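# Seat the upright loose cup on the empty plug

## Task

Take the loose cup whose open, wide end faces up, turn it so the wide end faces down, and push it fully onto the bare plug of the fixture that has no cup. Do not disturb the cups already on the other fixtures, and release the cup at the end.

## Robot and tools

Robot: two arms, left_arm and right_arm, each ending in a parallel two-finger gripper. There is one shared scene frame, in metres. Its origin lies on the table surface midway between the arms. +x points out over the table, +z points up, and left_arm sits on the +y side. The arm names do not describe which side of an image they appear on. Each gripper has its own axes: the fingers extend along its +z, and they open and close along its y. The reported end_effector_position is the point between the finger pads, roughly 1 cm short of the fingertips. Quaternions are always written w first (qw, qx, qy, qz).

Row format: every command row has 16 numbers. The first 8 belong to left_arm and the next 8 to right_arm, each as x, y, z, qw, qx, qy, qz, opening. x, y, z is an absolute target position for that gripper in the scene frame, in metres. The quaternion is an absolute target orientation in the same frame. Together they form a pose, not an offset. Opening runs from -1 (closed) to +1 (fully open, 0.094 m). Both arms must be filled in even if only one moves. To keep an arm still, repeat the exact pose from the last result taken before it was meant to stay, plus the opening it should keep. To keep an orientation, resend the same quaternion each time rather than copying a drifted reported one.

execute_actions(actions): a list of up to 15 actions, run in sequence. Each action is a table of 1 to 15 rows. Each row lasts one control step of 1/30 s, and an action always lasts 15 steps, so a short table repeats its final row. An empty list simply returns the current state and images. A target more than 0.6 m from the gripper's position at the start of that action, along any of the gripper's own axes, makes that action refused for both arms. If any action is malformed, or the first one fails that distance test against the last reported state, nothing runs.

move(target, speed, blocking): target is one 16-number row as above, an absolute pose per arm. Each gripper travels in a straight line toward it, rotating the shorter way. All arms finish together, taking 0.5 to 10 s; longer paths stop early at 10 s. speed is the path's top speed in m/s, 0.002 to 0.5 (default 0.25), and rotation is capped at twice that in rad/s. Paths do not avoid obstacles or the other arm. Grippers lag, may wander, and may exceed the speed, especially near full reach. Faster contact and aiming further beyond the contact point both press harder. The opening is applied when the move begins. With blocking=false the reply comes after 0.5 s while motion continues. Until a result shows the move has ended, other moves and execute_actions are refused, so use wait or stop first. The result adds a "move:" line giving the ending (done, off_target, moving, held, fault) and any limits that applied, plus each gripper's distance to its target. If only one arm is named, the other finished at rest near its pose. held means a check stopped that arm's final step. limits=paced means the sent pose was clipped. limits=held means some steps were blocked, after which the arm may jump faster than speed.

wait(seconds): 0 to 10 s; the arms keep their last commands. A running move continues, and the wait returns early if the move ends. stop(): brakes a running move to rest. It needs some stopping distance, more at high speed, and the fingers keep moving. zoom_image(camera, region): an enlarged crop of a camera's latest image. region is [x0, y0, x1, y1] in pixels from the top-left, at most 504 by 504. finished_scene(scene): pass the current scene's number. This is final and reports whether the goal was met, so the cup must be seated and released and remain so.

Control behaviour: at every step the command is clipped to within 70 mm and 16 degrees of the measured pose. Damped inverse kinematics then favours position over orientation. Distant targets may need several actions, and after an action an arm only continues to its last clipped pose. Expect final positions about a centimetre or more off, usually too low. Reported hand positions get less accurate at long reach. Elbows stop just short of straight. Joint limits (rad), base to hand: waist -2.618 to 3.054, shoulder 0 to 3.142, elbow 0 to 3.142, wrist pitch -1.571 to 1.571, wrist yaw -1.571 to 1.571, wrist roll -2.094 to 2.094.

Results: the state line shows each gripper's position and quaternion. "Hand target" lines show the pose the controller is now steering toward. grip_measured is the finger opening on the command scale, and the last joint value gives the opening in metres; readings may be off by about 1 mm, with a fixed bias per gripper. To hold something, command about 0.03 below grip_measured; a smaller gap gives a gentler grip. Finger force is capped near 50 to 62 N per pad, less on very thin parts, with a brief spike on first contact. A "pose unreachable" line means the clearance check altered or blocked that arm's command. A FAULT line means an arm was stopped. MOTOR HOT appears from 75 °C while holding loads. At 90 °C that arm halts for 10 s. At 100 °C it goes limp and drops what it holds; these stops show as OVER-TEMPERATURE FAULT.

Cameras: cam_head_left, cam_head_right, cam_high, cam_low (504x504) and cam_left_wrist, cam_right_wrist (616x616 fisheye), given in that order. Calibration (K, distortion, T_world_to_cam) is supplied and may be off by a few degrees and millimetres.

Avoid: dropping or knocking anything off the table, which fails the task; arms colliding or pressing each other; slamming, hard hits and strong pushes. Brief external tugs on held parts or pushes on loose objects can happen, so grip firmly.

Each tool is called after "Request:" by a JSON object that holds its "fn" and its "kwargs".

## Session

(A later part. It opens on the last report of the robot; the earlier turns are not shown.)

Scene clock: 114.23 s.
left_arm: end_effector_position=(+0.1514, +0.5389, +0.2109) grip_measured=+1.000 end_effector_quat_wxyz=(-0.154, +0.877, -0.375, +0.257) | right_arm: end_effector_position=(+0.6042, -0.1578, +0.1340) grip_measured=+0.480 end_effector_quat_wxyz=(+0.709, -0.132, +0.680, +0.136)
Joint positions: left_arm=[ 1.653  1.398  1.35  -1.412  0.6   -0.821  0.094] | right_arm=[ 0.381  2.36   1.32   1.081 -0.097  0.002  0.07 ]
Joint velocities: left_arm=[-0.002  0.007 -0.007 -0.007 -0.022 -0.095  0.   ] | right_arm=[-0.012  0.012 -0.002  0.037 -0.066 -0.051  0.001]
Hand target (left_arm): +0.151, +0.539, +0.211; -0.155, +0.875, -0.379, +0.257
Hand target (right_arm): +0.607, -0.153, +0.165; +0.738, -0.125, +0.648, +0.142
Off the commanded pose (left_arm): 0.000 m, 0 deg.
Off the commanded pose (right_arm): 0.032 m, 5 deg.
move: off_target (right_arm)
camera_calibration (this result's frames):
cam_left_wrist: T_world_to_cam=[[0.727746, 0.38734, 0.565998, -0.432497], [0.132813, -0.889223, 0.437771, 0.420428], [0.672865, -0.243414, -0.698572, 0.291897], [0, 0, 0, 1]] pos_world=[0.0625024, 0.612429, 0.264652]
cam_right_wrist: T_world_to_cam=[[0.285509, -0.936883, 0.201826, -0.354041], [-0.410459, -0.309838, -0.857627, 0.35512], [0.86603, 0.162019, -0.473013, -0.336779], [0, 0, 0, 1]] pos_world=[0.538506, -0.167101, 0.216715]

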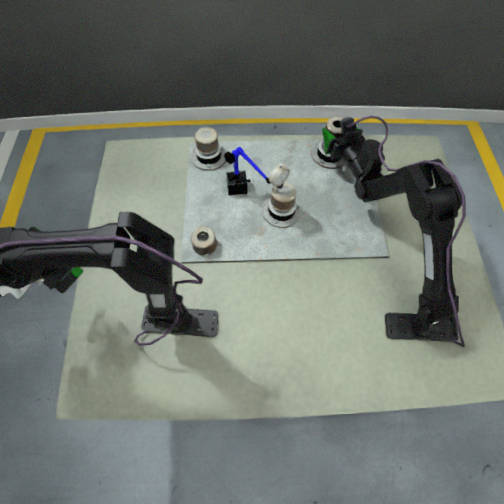

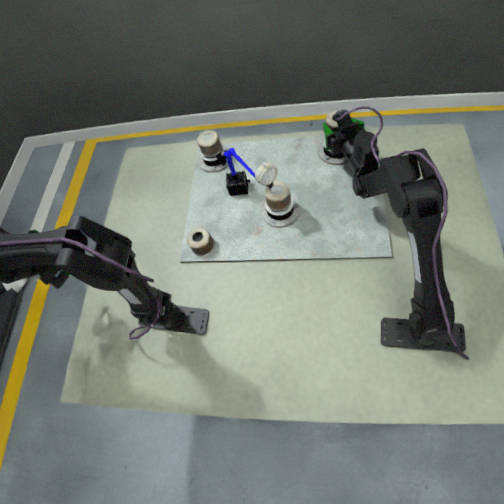

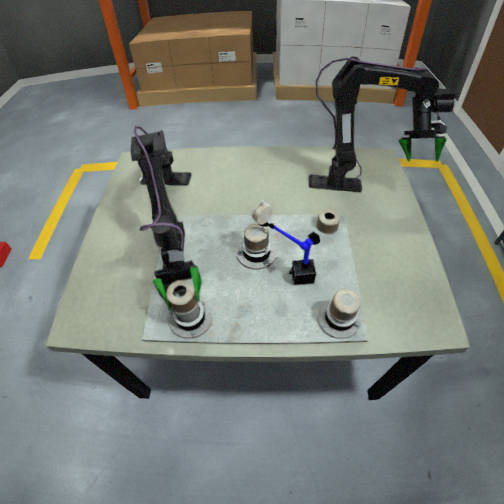

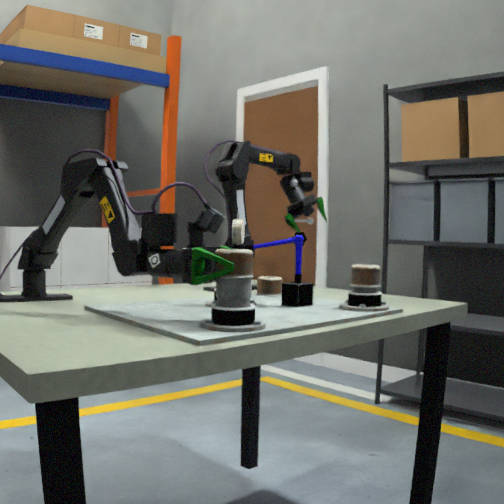

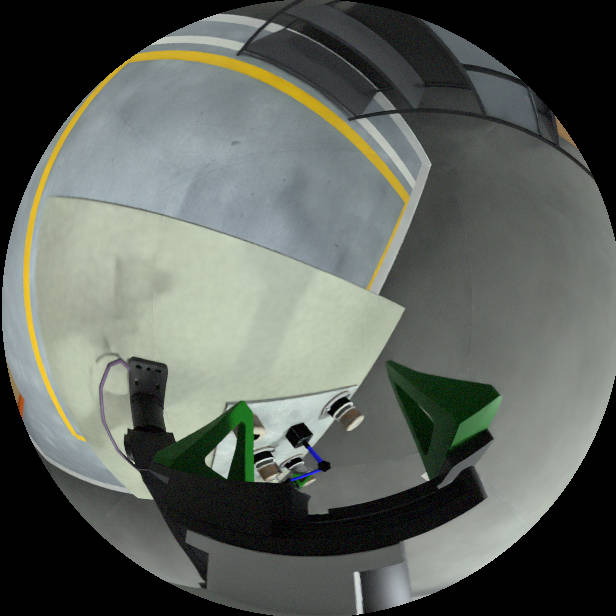

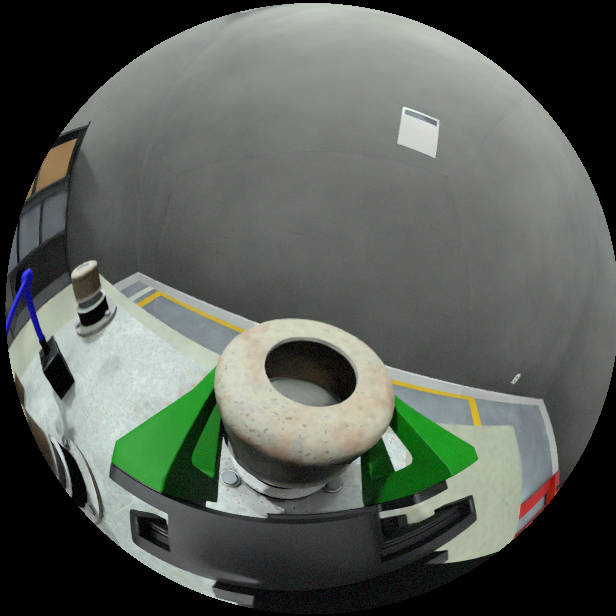

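Request:
{"fn": "move", "kwargs": {"target": [0.1514, 0.5389, 0.2109, -0.155, 0.875, -0.379, 0.257, 1, 0.607, -0.153, 0.125, 0.73828, -0.12468, 0.64746, 0.14217, 0.43], "speed": 0.03}}

Request:
{"fn": "zoom_image", "kwargs": {"camera": "cam_low", "region": [140, 170, 420, 340]}}

Request:
{"fn": "zoom_image", "kwargs": {"camera": "cam_high", "region": [120, 220, 260, 350]}}

Scene clock: 116.67 s.
left_arm: end_effector_position=(+0.1514, +0.5389, +0.2109) grip_measured=+1.000 end_effector_quat_wxyz=(-0.154, +0.877, -0.375, +0.257) | right_arm: end_effector_position=(+0.6045, -0.1580, +0.1218) grip_measured=+0.480 end_effector_quat_wxyz=(+0.736, -0.128, +0.650, +0.138)
Joint positions: left_arm=[ 1.653  1.398  1.35  -1.412  0.6   -0.822  0.094] | right_arm=[ 0.381  2.455  1.335  1.241 -0.095  0.002  0.07 ]
Joint velocities: left_arm=[-0.007 -0.012 -0.017 -0.037 -0.007 -0.022  0.   ] | right_arm=[ 0.002  0.002 -0.007 -0.037 -0.022 -0.007  0.001]
Hand target (left_arm): +0.151, +0.539, +0.211; -0.155, +0.875, -0.379, +0.257
Hand target (right_arm): +0.607, -0.153, +0.125; +0.738, -0.125, +0.647, +0.142
Off the commanded pose (left_arm): 0.000 m, 1 deg.
Off the commanded pose (right_arm): 0.006 m, 1 deg.
move: done
camera_calibration (this result's frames):
cam_left_wrist: T_world_to_cam=[[0.727608, 0.38769, 0.565936, -0.432651], [0.133079, -0.889087, 0.437967, 0.420273], [0.672961, -0.243354, -0.6985, 0.291835], [0, 0, 0, 1]] pos_world=[0.0624779, 0.612413, 0.264634]
cam_right_wrist: T_world_to_cam=[[0.268199, -0.942056, 0.201492, -0.342236], [-0.343491, -0.288921, -0.89361, 0.311971], [0.900046, 0.170454, -0.401077, -0.37078], [0, 0, 0, 1]] pos_world=[0.532665, -0.16907, 0.199027]

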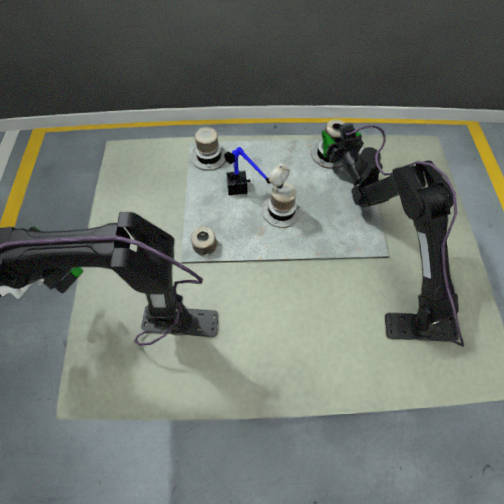

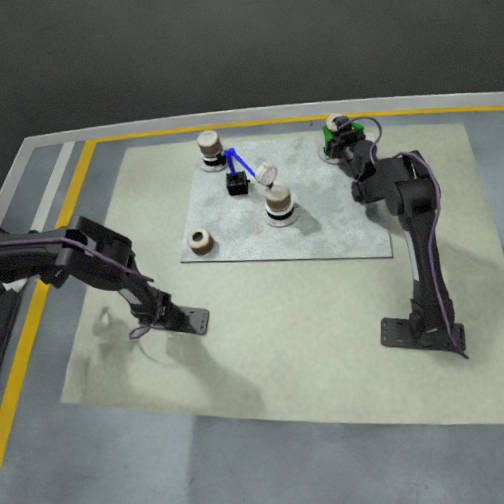

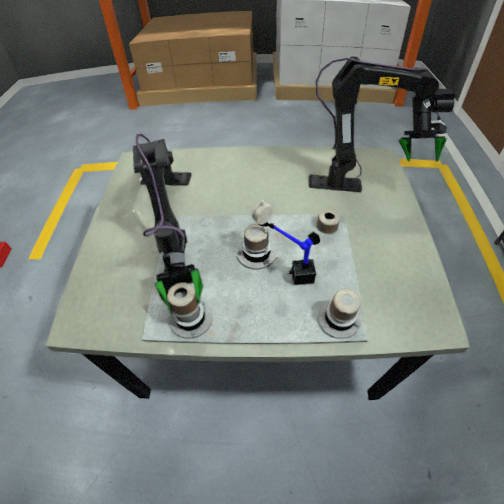

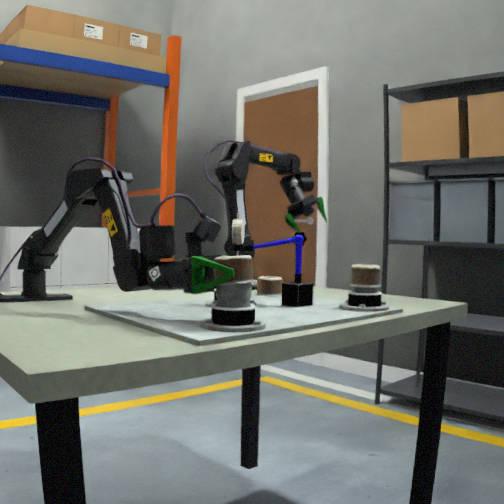

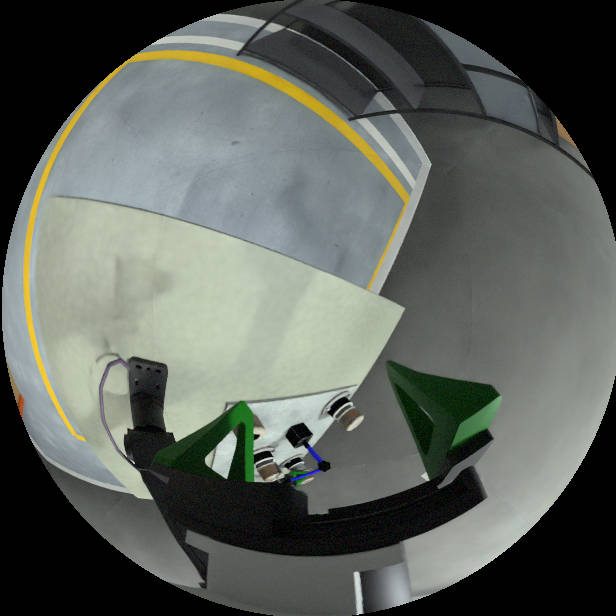

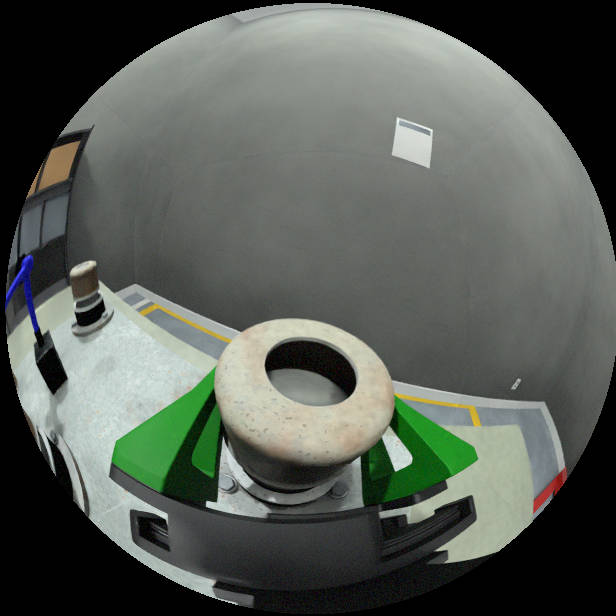

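Region (140, 170, 420, 340) of cam_low's 504x504 image, scaled by 1.800, with more detail than that image has; it fills the top 306 rows of this view, and the rest is white.

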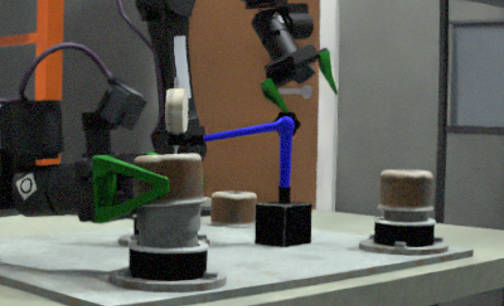

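Region (120, 220, 260, 350) of cam_high's 504x504 image, scaled by 3.600, with more detail than that image has; it fills the top 468 rows of this view, and the rest is white.

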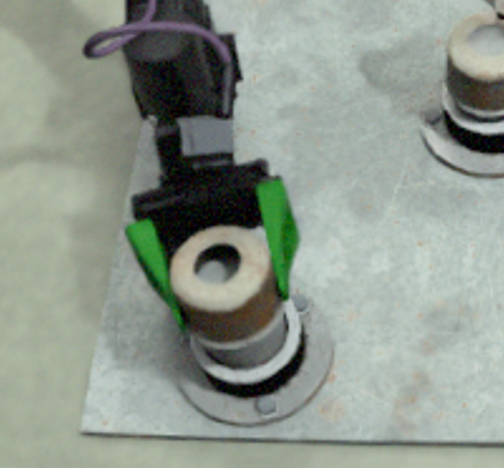

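Request:
{"fn": "move", "kwargs": {"target": [0.1514, 0.5389, 0.2109, -0.155, 0.875, -0.379, 0.257, 1, 0.605, -0.155, 0.10, 0.70933, -0.13077, 0.67903, 0.13660, 0.43], "speed": 0.03}}

Request:
{"fn": "zoom_image", "kwargs": {"camera": "cam_low", "region": [140, 170, 420, 340]}}

Request:
{"fn": "zoom_image", "kwargs": {"camera": "cam_high", "region": [120, 220, 260, 350]}}

Scene clock: 118.97 s.
left_arm: end_effector_position=(+0.1514, +0.5389, +0.2109) grip_measured=+1.000 end_effector_quat_wxyz=(-0.154, +0.877, -0.375, +0.257) | right_arm: end_effector_position=(+0.6046, -0.1580, +0.1212) grip_measured=+0.480 end_effector_quat_wxyz=(+0.735, -0.128, +0.651, +0.138)
Joint positions: left_arm=[ 1.653  1.398  1.35  -1.412  0.6   -0.822  0.094] | right_arm=[ 0.381  2.455  1.335  1.239 -0.095  0.002  0.07 ]
Joint velocities: left_arm=[ 0.002 -0.012 -0.002 -0.022 -0.007  0.037  0.   ] | right_arm=[-0.002  0.022 -0.002 -0.007 -0.022  0.022 -0.   ]
Hand target (left_arm): +0.151, +0.539, +0.211; -0.155, +0.875, -0.379, +0.257
Hand target (right_arm): +0.604, -0.155, +0.100; +0.710, -0.131, +0.678, +0.137
Off the commanded pose (left_arm): 0.000 m, 1 deg.
Off the commanded pose (right_arm): 0.021 m, 4 deg.
move: off_target (right_arm)
camera_calibration (this result's frames):
cam_left_wrist: T_world_to_cam=[[0.72747, 0.38804, 0.565873, -0.432806], [0.133344, -0.88895, 0.438163, 0.420118], [0.673058, -0.243295, -0.698427, 0.291773], [0, 0, 0, 1]] pos_world=[0.0624533, 0.612397, 0.264615]
cam_right_wrist: T_world_to_cam=[[0.268642, -0.941927, 0.201507, -0.342371], [-0.345454, -0.289494, -0.892667, 0.312477], [0.899163, 0.170196, -0.403162, -0.370321], [0, 0, 0, 1]] pos_world=[0.5329, -0.169001, 0.198629]

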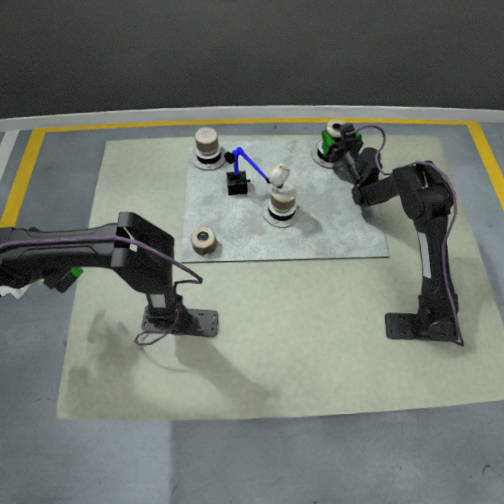

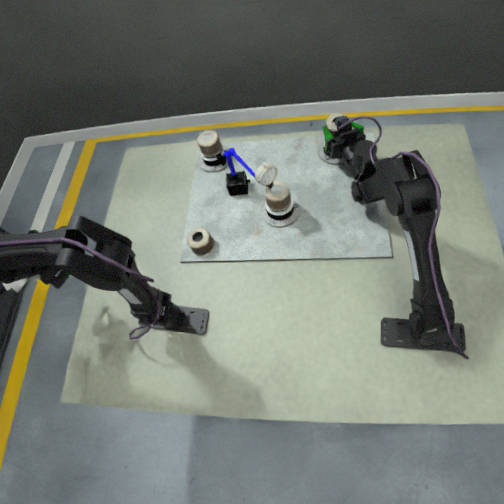

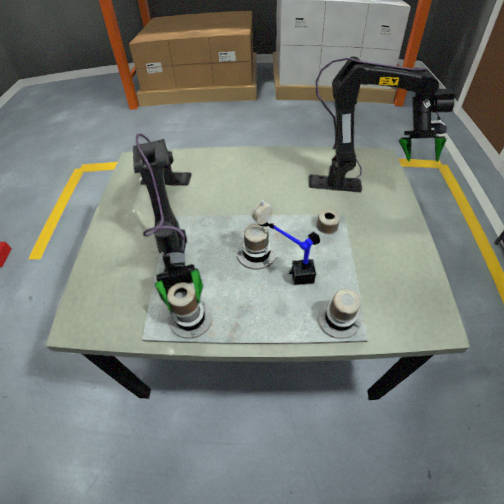

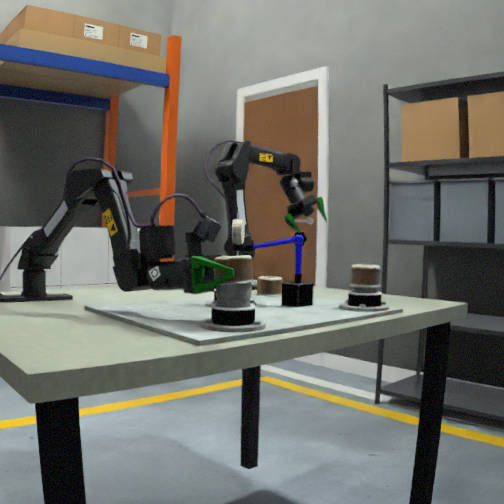

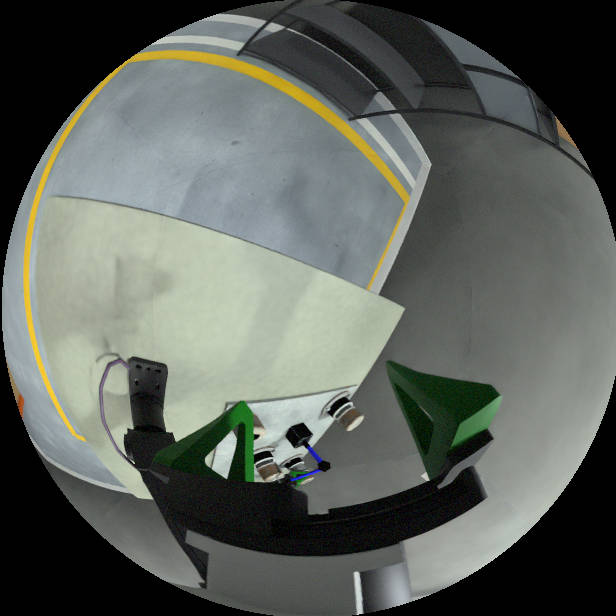

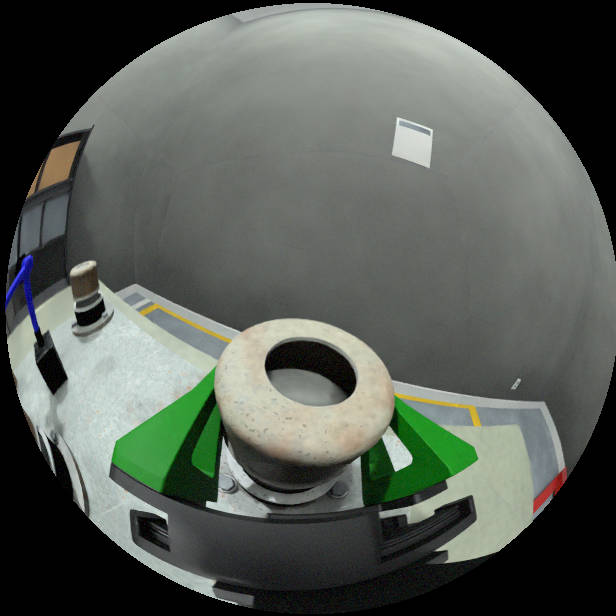

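Region (140, 170, 420, 340) of cam_low's 504x504 image, scaled by 1.800, with more detail than that image has; it fills the top 306 rows of this view, and the rest is white.

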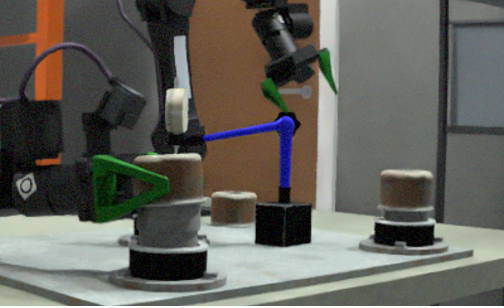

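Region (120, 220, 260, 350) of cam_high's 504x504 image, scaled by 3.600, with more detail than that image has; it fills the top 468 rows of this view, and the rest is white.

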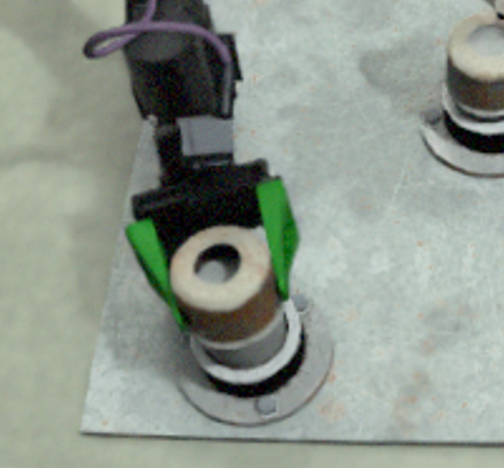

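Request:
{"fn": "execute_actions", "kwargs": {"actions": [[[0.1514, 0.5389, 0.2109, -0.155, 0.875, -0.379, 0.257, 1, 0.607, -0.155, 0.14, 0.73828, -0.12468, 0.64746, 0.14217, 0.7]], [[0.1514, 0.5389, 0.2109, -0.155, 0.875, -0.379, 0.257, 1, 0.607, -0.155, 0.14, 0.73828, -0.12468, 0.64746, 0.14217, 0.7]]]}}

Request:
{"fn": "zoom_image", "kwargs": {"camera": "cam_low", "region": [140, 170, 420, 340]}}

Request:
{"fn": "zoom_image", "kwargs": {"camera": "cam_high", "region": [120, 220, 260, 350]}}

Scene clock: 121.33 s.
left_arm: end_effector_position=(+0.1514, +0.5389, +0.2109) grip_measured=+1.000 end_effector_quat_wxyz=(-0.154, +0.877, -0.375, +0.257) | right_arm: end_effector_position=(+0.6052, -0.1579, +0.1235) grip_measured=+0.697 end_effector_quat_wxyz=(+0.731, -0.128, +0.656, +0.138)
Joint positions: left_arm=[ 1.653  1.398  1.35  -1.412  0.6   -0.822  0.094] | right_arm=[ 0.381  2.441  1.335  1.214 -0.094  0.003  0.08 ]
Joint velocities: left_arm=[ 0.002  0.002  0.002  0.007 -0.022  0.007  0.   ] | right_arm=[ 0.002 -0.017  0.012  0.007 -0.037 -0.037  0.   ]
Hand target (left_arm): +0.151, +0.539, +0.211; -0.155, +0.875, -0.379, +0.257
Hand target (right_arm): +0.607, -0.155, +0.140; +0.738, -0.125, +0.647, +0.142
Off the commanded pose (left_arm): 0.000 m, 1 deg.
Off the commanded pose (right_arm): 0.017 m, 1 deg.
camera_calibration (this result's frames):
cam_left_wrist: T_world_to_cam=[[0.72747, 0.38804, 0.565873, -0.432806], [0.133344, -0.88895, 0.438163, 0.420118], [0.673058, -0.243295, -0.698427, 0.291773], [0, 0, 0, 1]] pos_world=[0.0624533, 0.612397, 0.264615]
cam_right_wrist: T_world_to_cam=[[0.270273, -0.941702, 0.200374, -0.343773], [-0.355489, -0.291021, -0.88822, 0.320052], [0.894752, 0.168831, -0.413419, -0.366286], [0, 0, 0, 1]] pos_world=[0.534422, -0.16875, 0.20173]

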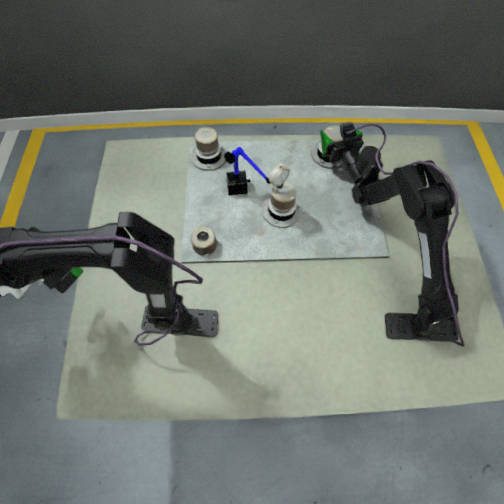

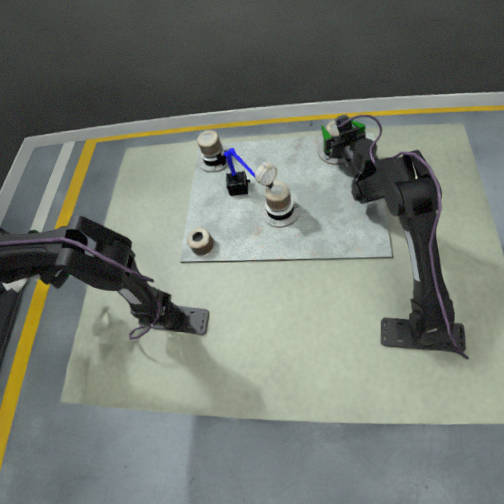

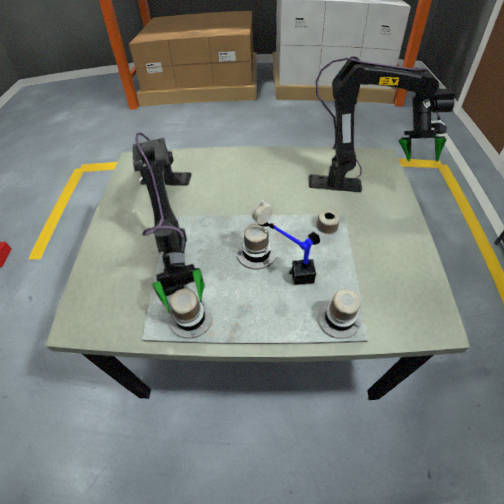

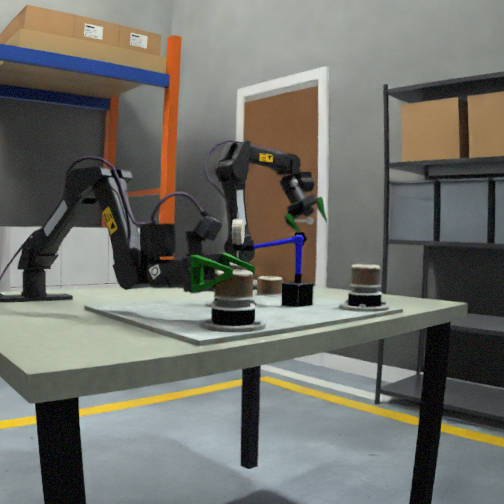

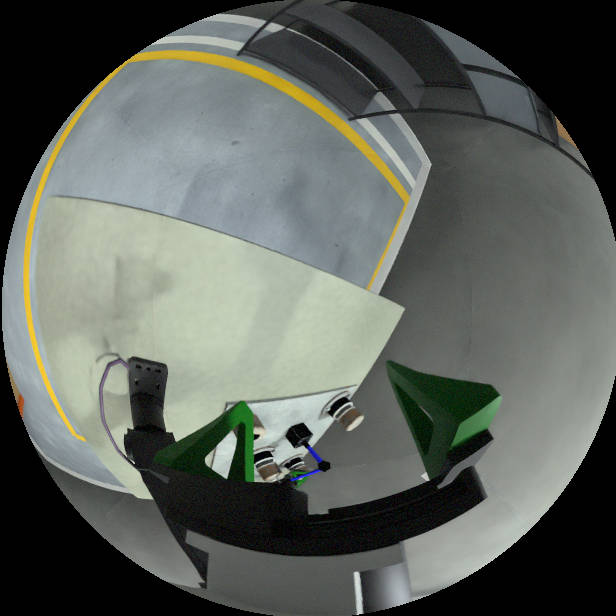

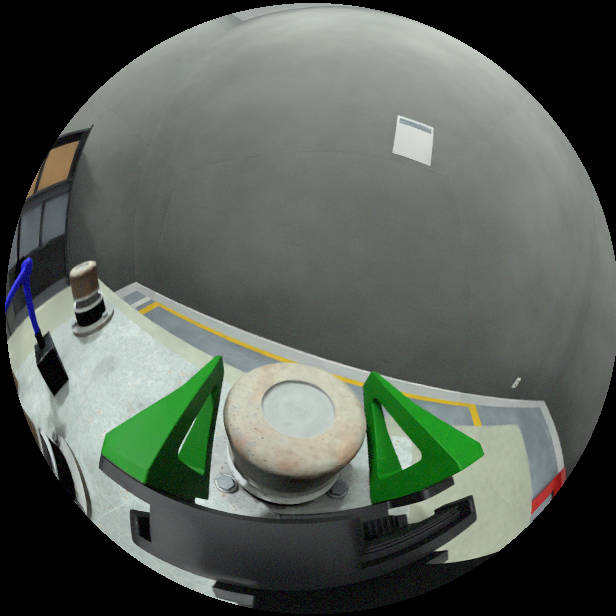

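Region (140, 170, 420, 340) of cam_low's 504x504 image, scaled by 1.800, with more detail than that image has; it fills the top 306 rows of this view, and the rest is white.

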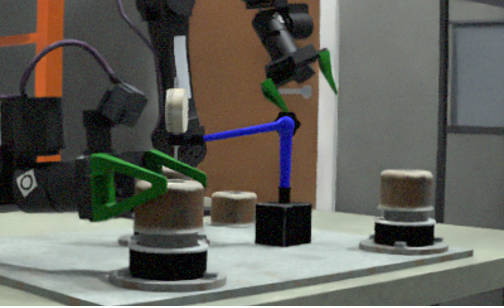

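Region (120, 220, 260, 350) of cam_high's 504x504 image, scaled by 3.600, with more detail than that image has; it fills the top 468 rows of this view, and the rest is white.

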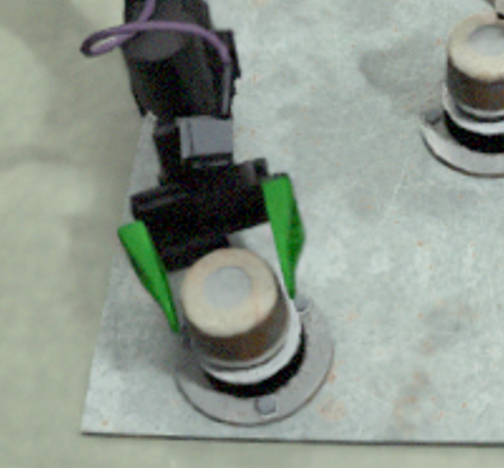

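Request:
{"fn": "move", "kwargs": {"target": [0.1514, 0.5389, 0.2109, -0.155, 0.875, -0.379, 0.257, 1, 0.56, -0.175, 0.21, 0.73828, -0.12468, 0.64746, 0.14217, 1], "speed": 0.15}}

Request:
{"fn": "zoom_image", "kwargs": {"camera": "cam_low", "region": [140, 170, 420, 340]}}

Scene clock: 123.60 s.
left_arm: end_effector_position=(+0.1514, +0.5389, +0.2109) grip_measured=+1.000 end_effector_quat_wxyz=(-0.154, +0.877, -0.375, +0.257) | right_arm: end_effector_position=(+0.5628, -0.1703, +0.2161) grip_measured=+1.000 end_effector_quat_wxyz=(+0.747, -0.126, +0.637, +0.140)
Joint positions: left_arm=[ 1.653  1.398  1.35  -1.412  0.6   -0.823  0.094] | right_arm=[ 0.381  2.107  1.136  1.128 -0.095  0.005  0.094]
Joint velocities: left_arm=[ 0.002 -0.022  0.017  0.022 -0.051 -0.051  0.   ] | right_arm=[ 0.002 -0.012 -0.012 -0.095 -0.007 -0.066  0.   ]
Hand target (left_arm): +0.151, +0.539, +0.211; -0.155, +0.875, -0.379, +0.257
Hand target (right_arm): +0.560, -0.176, +0.210; +0.738, -0.125, +0.647, +0.142
Off the commanded pose (left_arm): 0.000 m, 1 deg.
Off the commanded pose (right_arm): 0.008 m, 2 deg.
move: done
camera_calibration (this result's frames):
cam_left_wrist: T_world_to_cam=[[0.727332, 0.38839, 0.56581, -0.43296], [0.133609, -0.888814, 0.438359, 0.419963], [0.673154, -0.243235, -0.698355, 0.291711], [0, 0, 0, 1]] pos_world=[0.0624288, 0.612381, 0.264597]
cam_right_wrist: T_world_to_cam=[[0.261746, -0.944657, 0.197767, -0.35759], [-0.313932, -0.2771, -0.908109, 0.366823], [0.912653, 0.175609, -0.369088, -0.306455], [0, 0, 0, 1]] pos_world=[0.488443, -0.182337, 0.290726]

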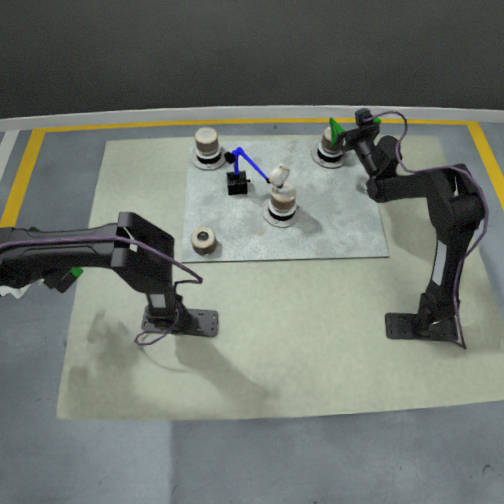

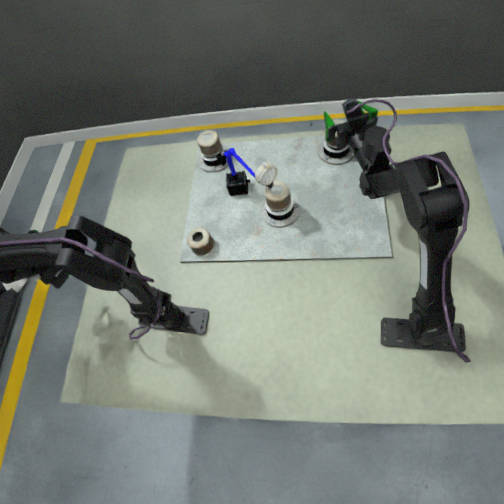

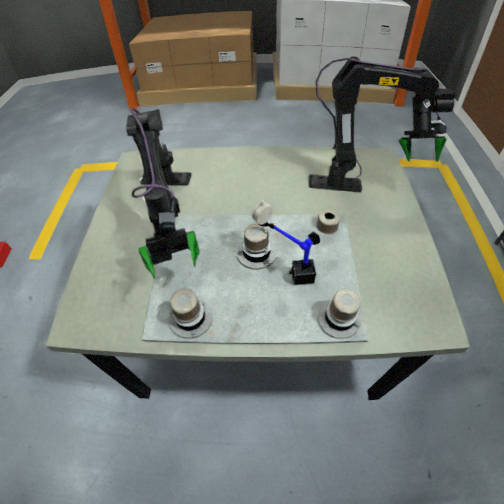

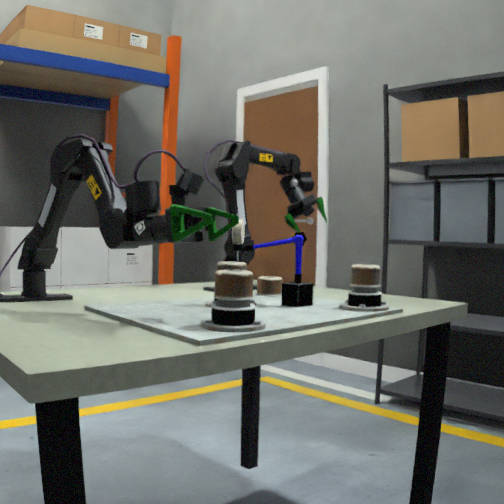

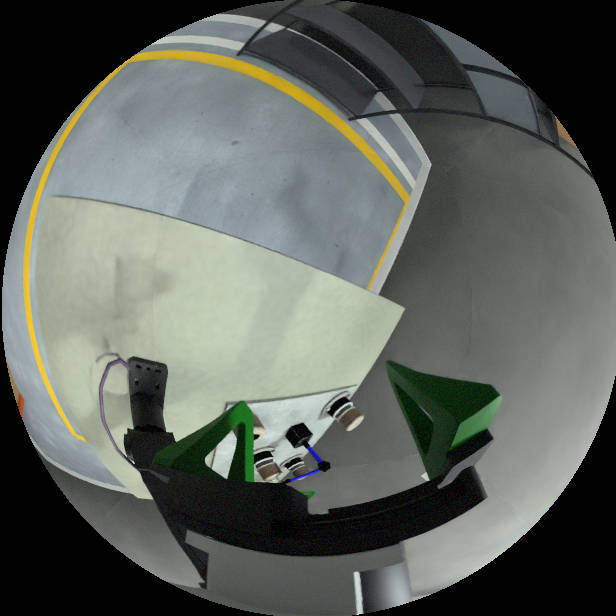

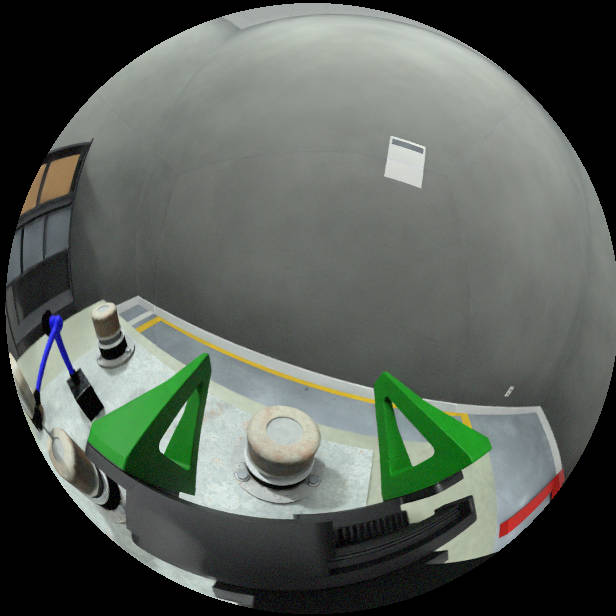

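Region (140, 170, 420, 340) of cam_low's 504x504 image, scaled by 1.800, with more detail than that image has; it fills the top 306 rows of this view, and the rest is white.

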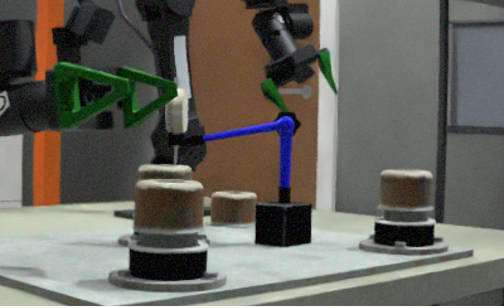

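The cup is fully seated on the plug, matching the other fixtures, and the gripper is clear. Ending scene 1.

Request:
{"fn": "finished_scene", "kwargs": {"scene": 1}}

The scene is finished: the task was done.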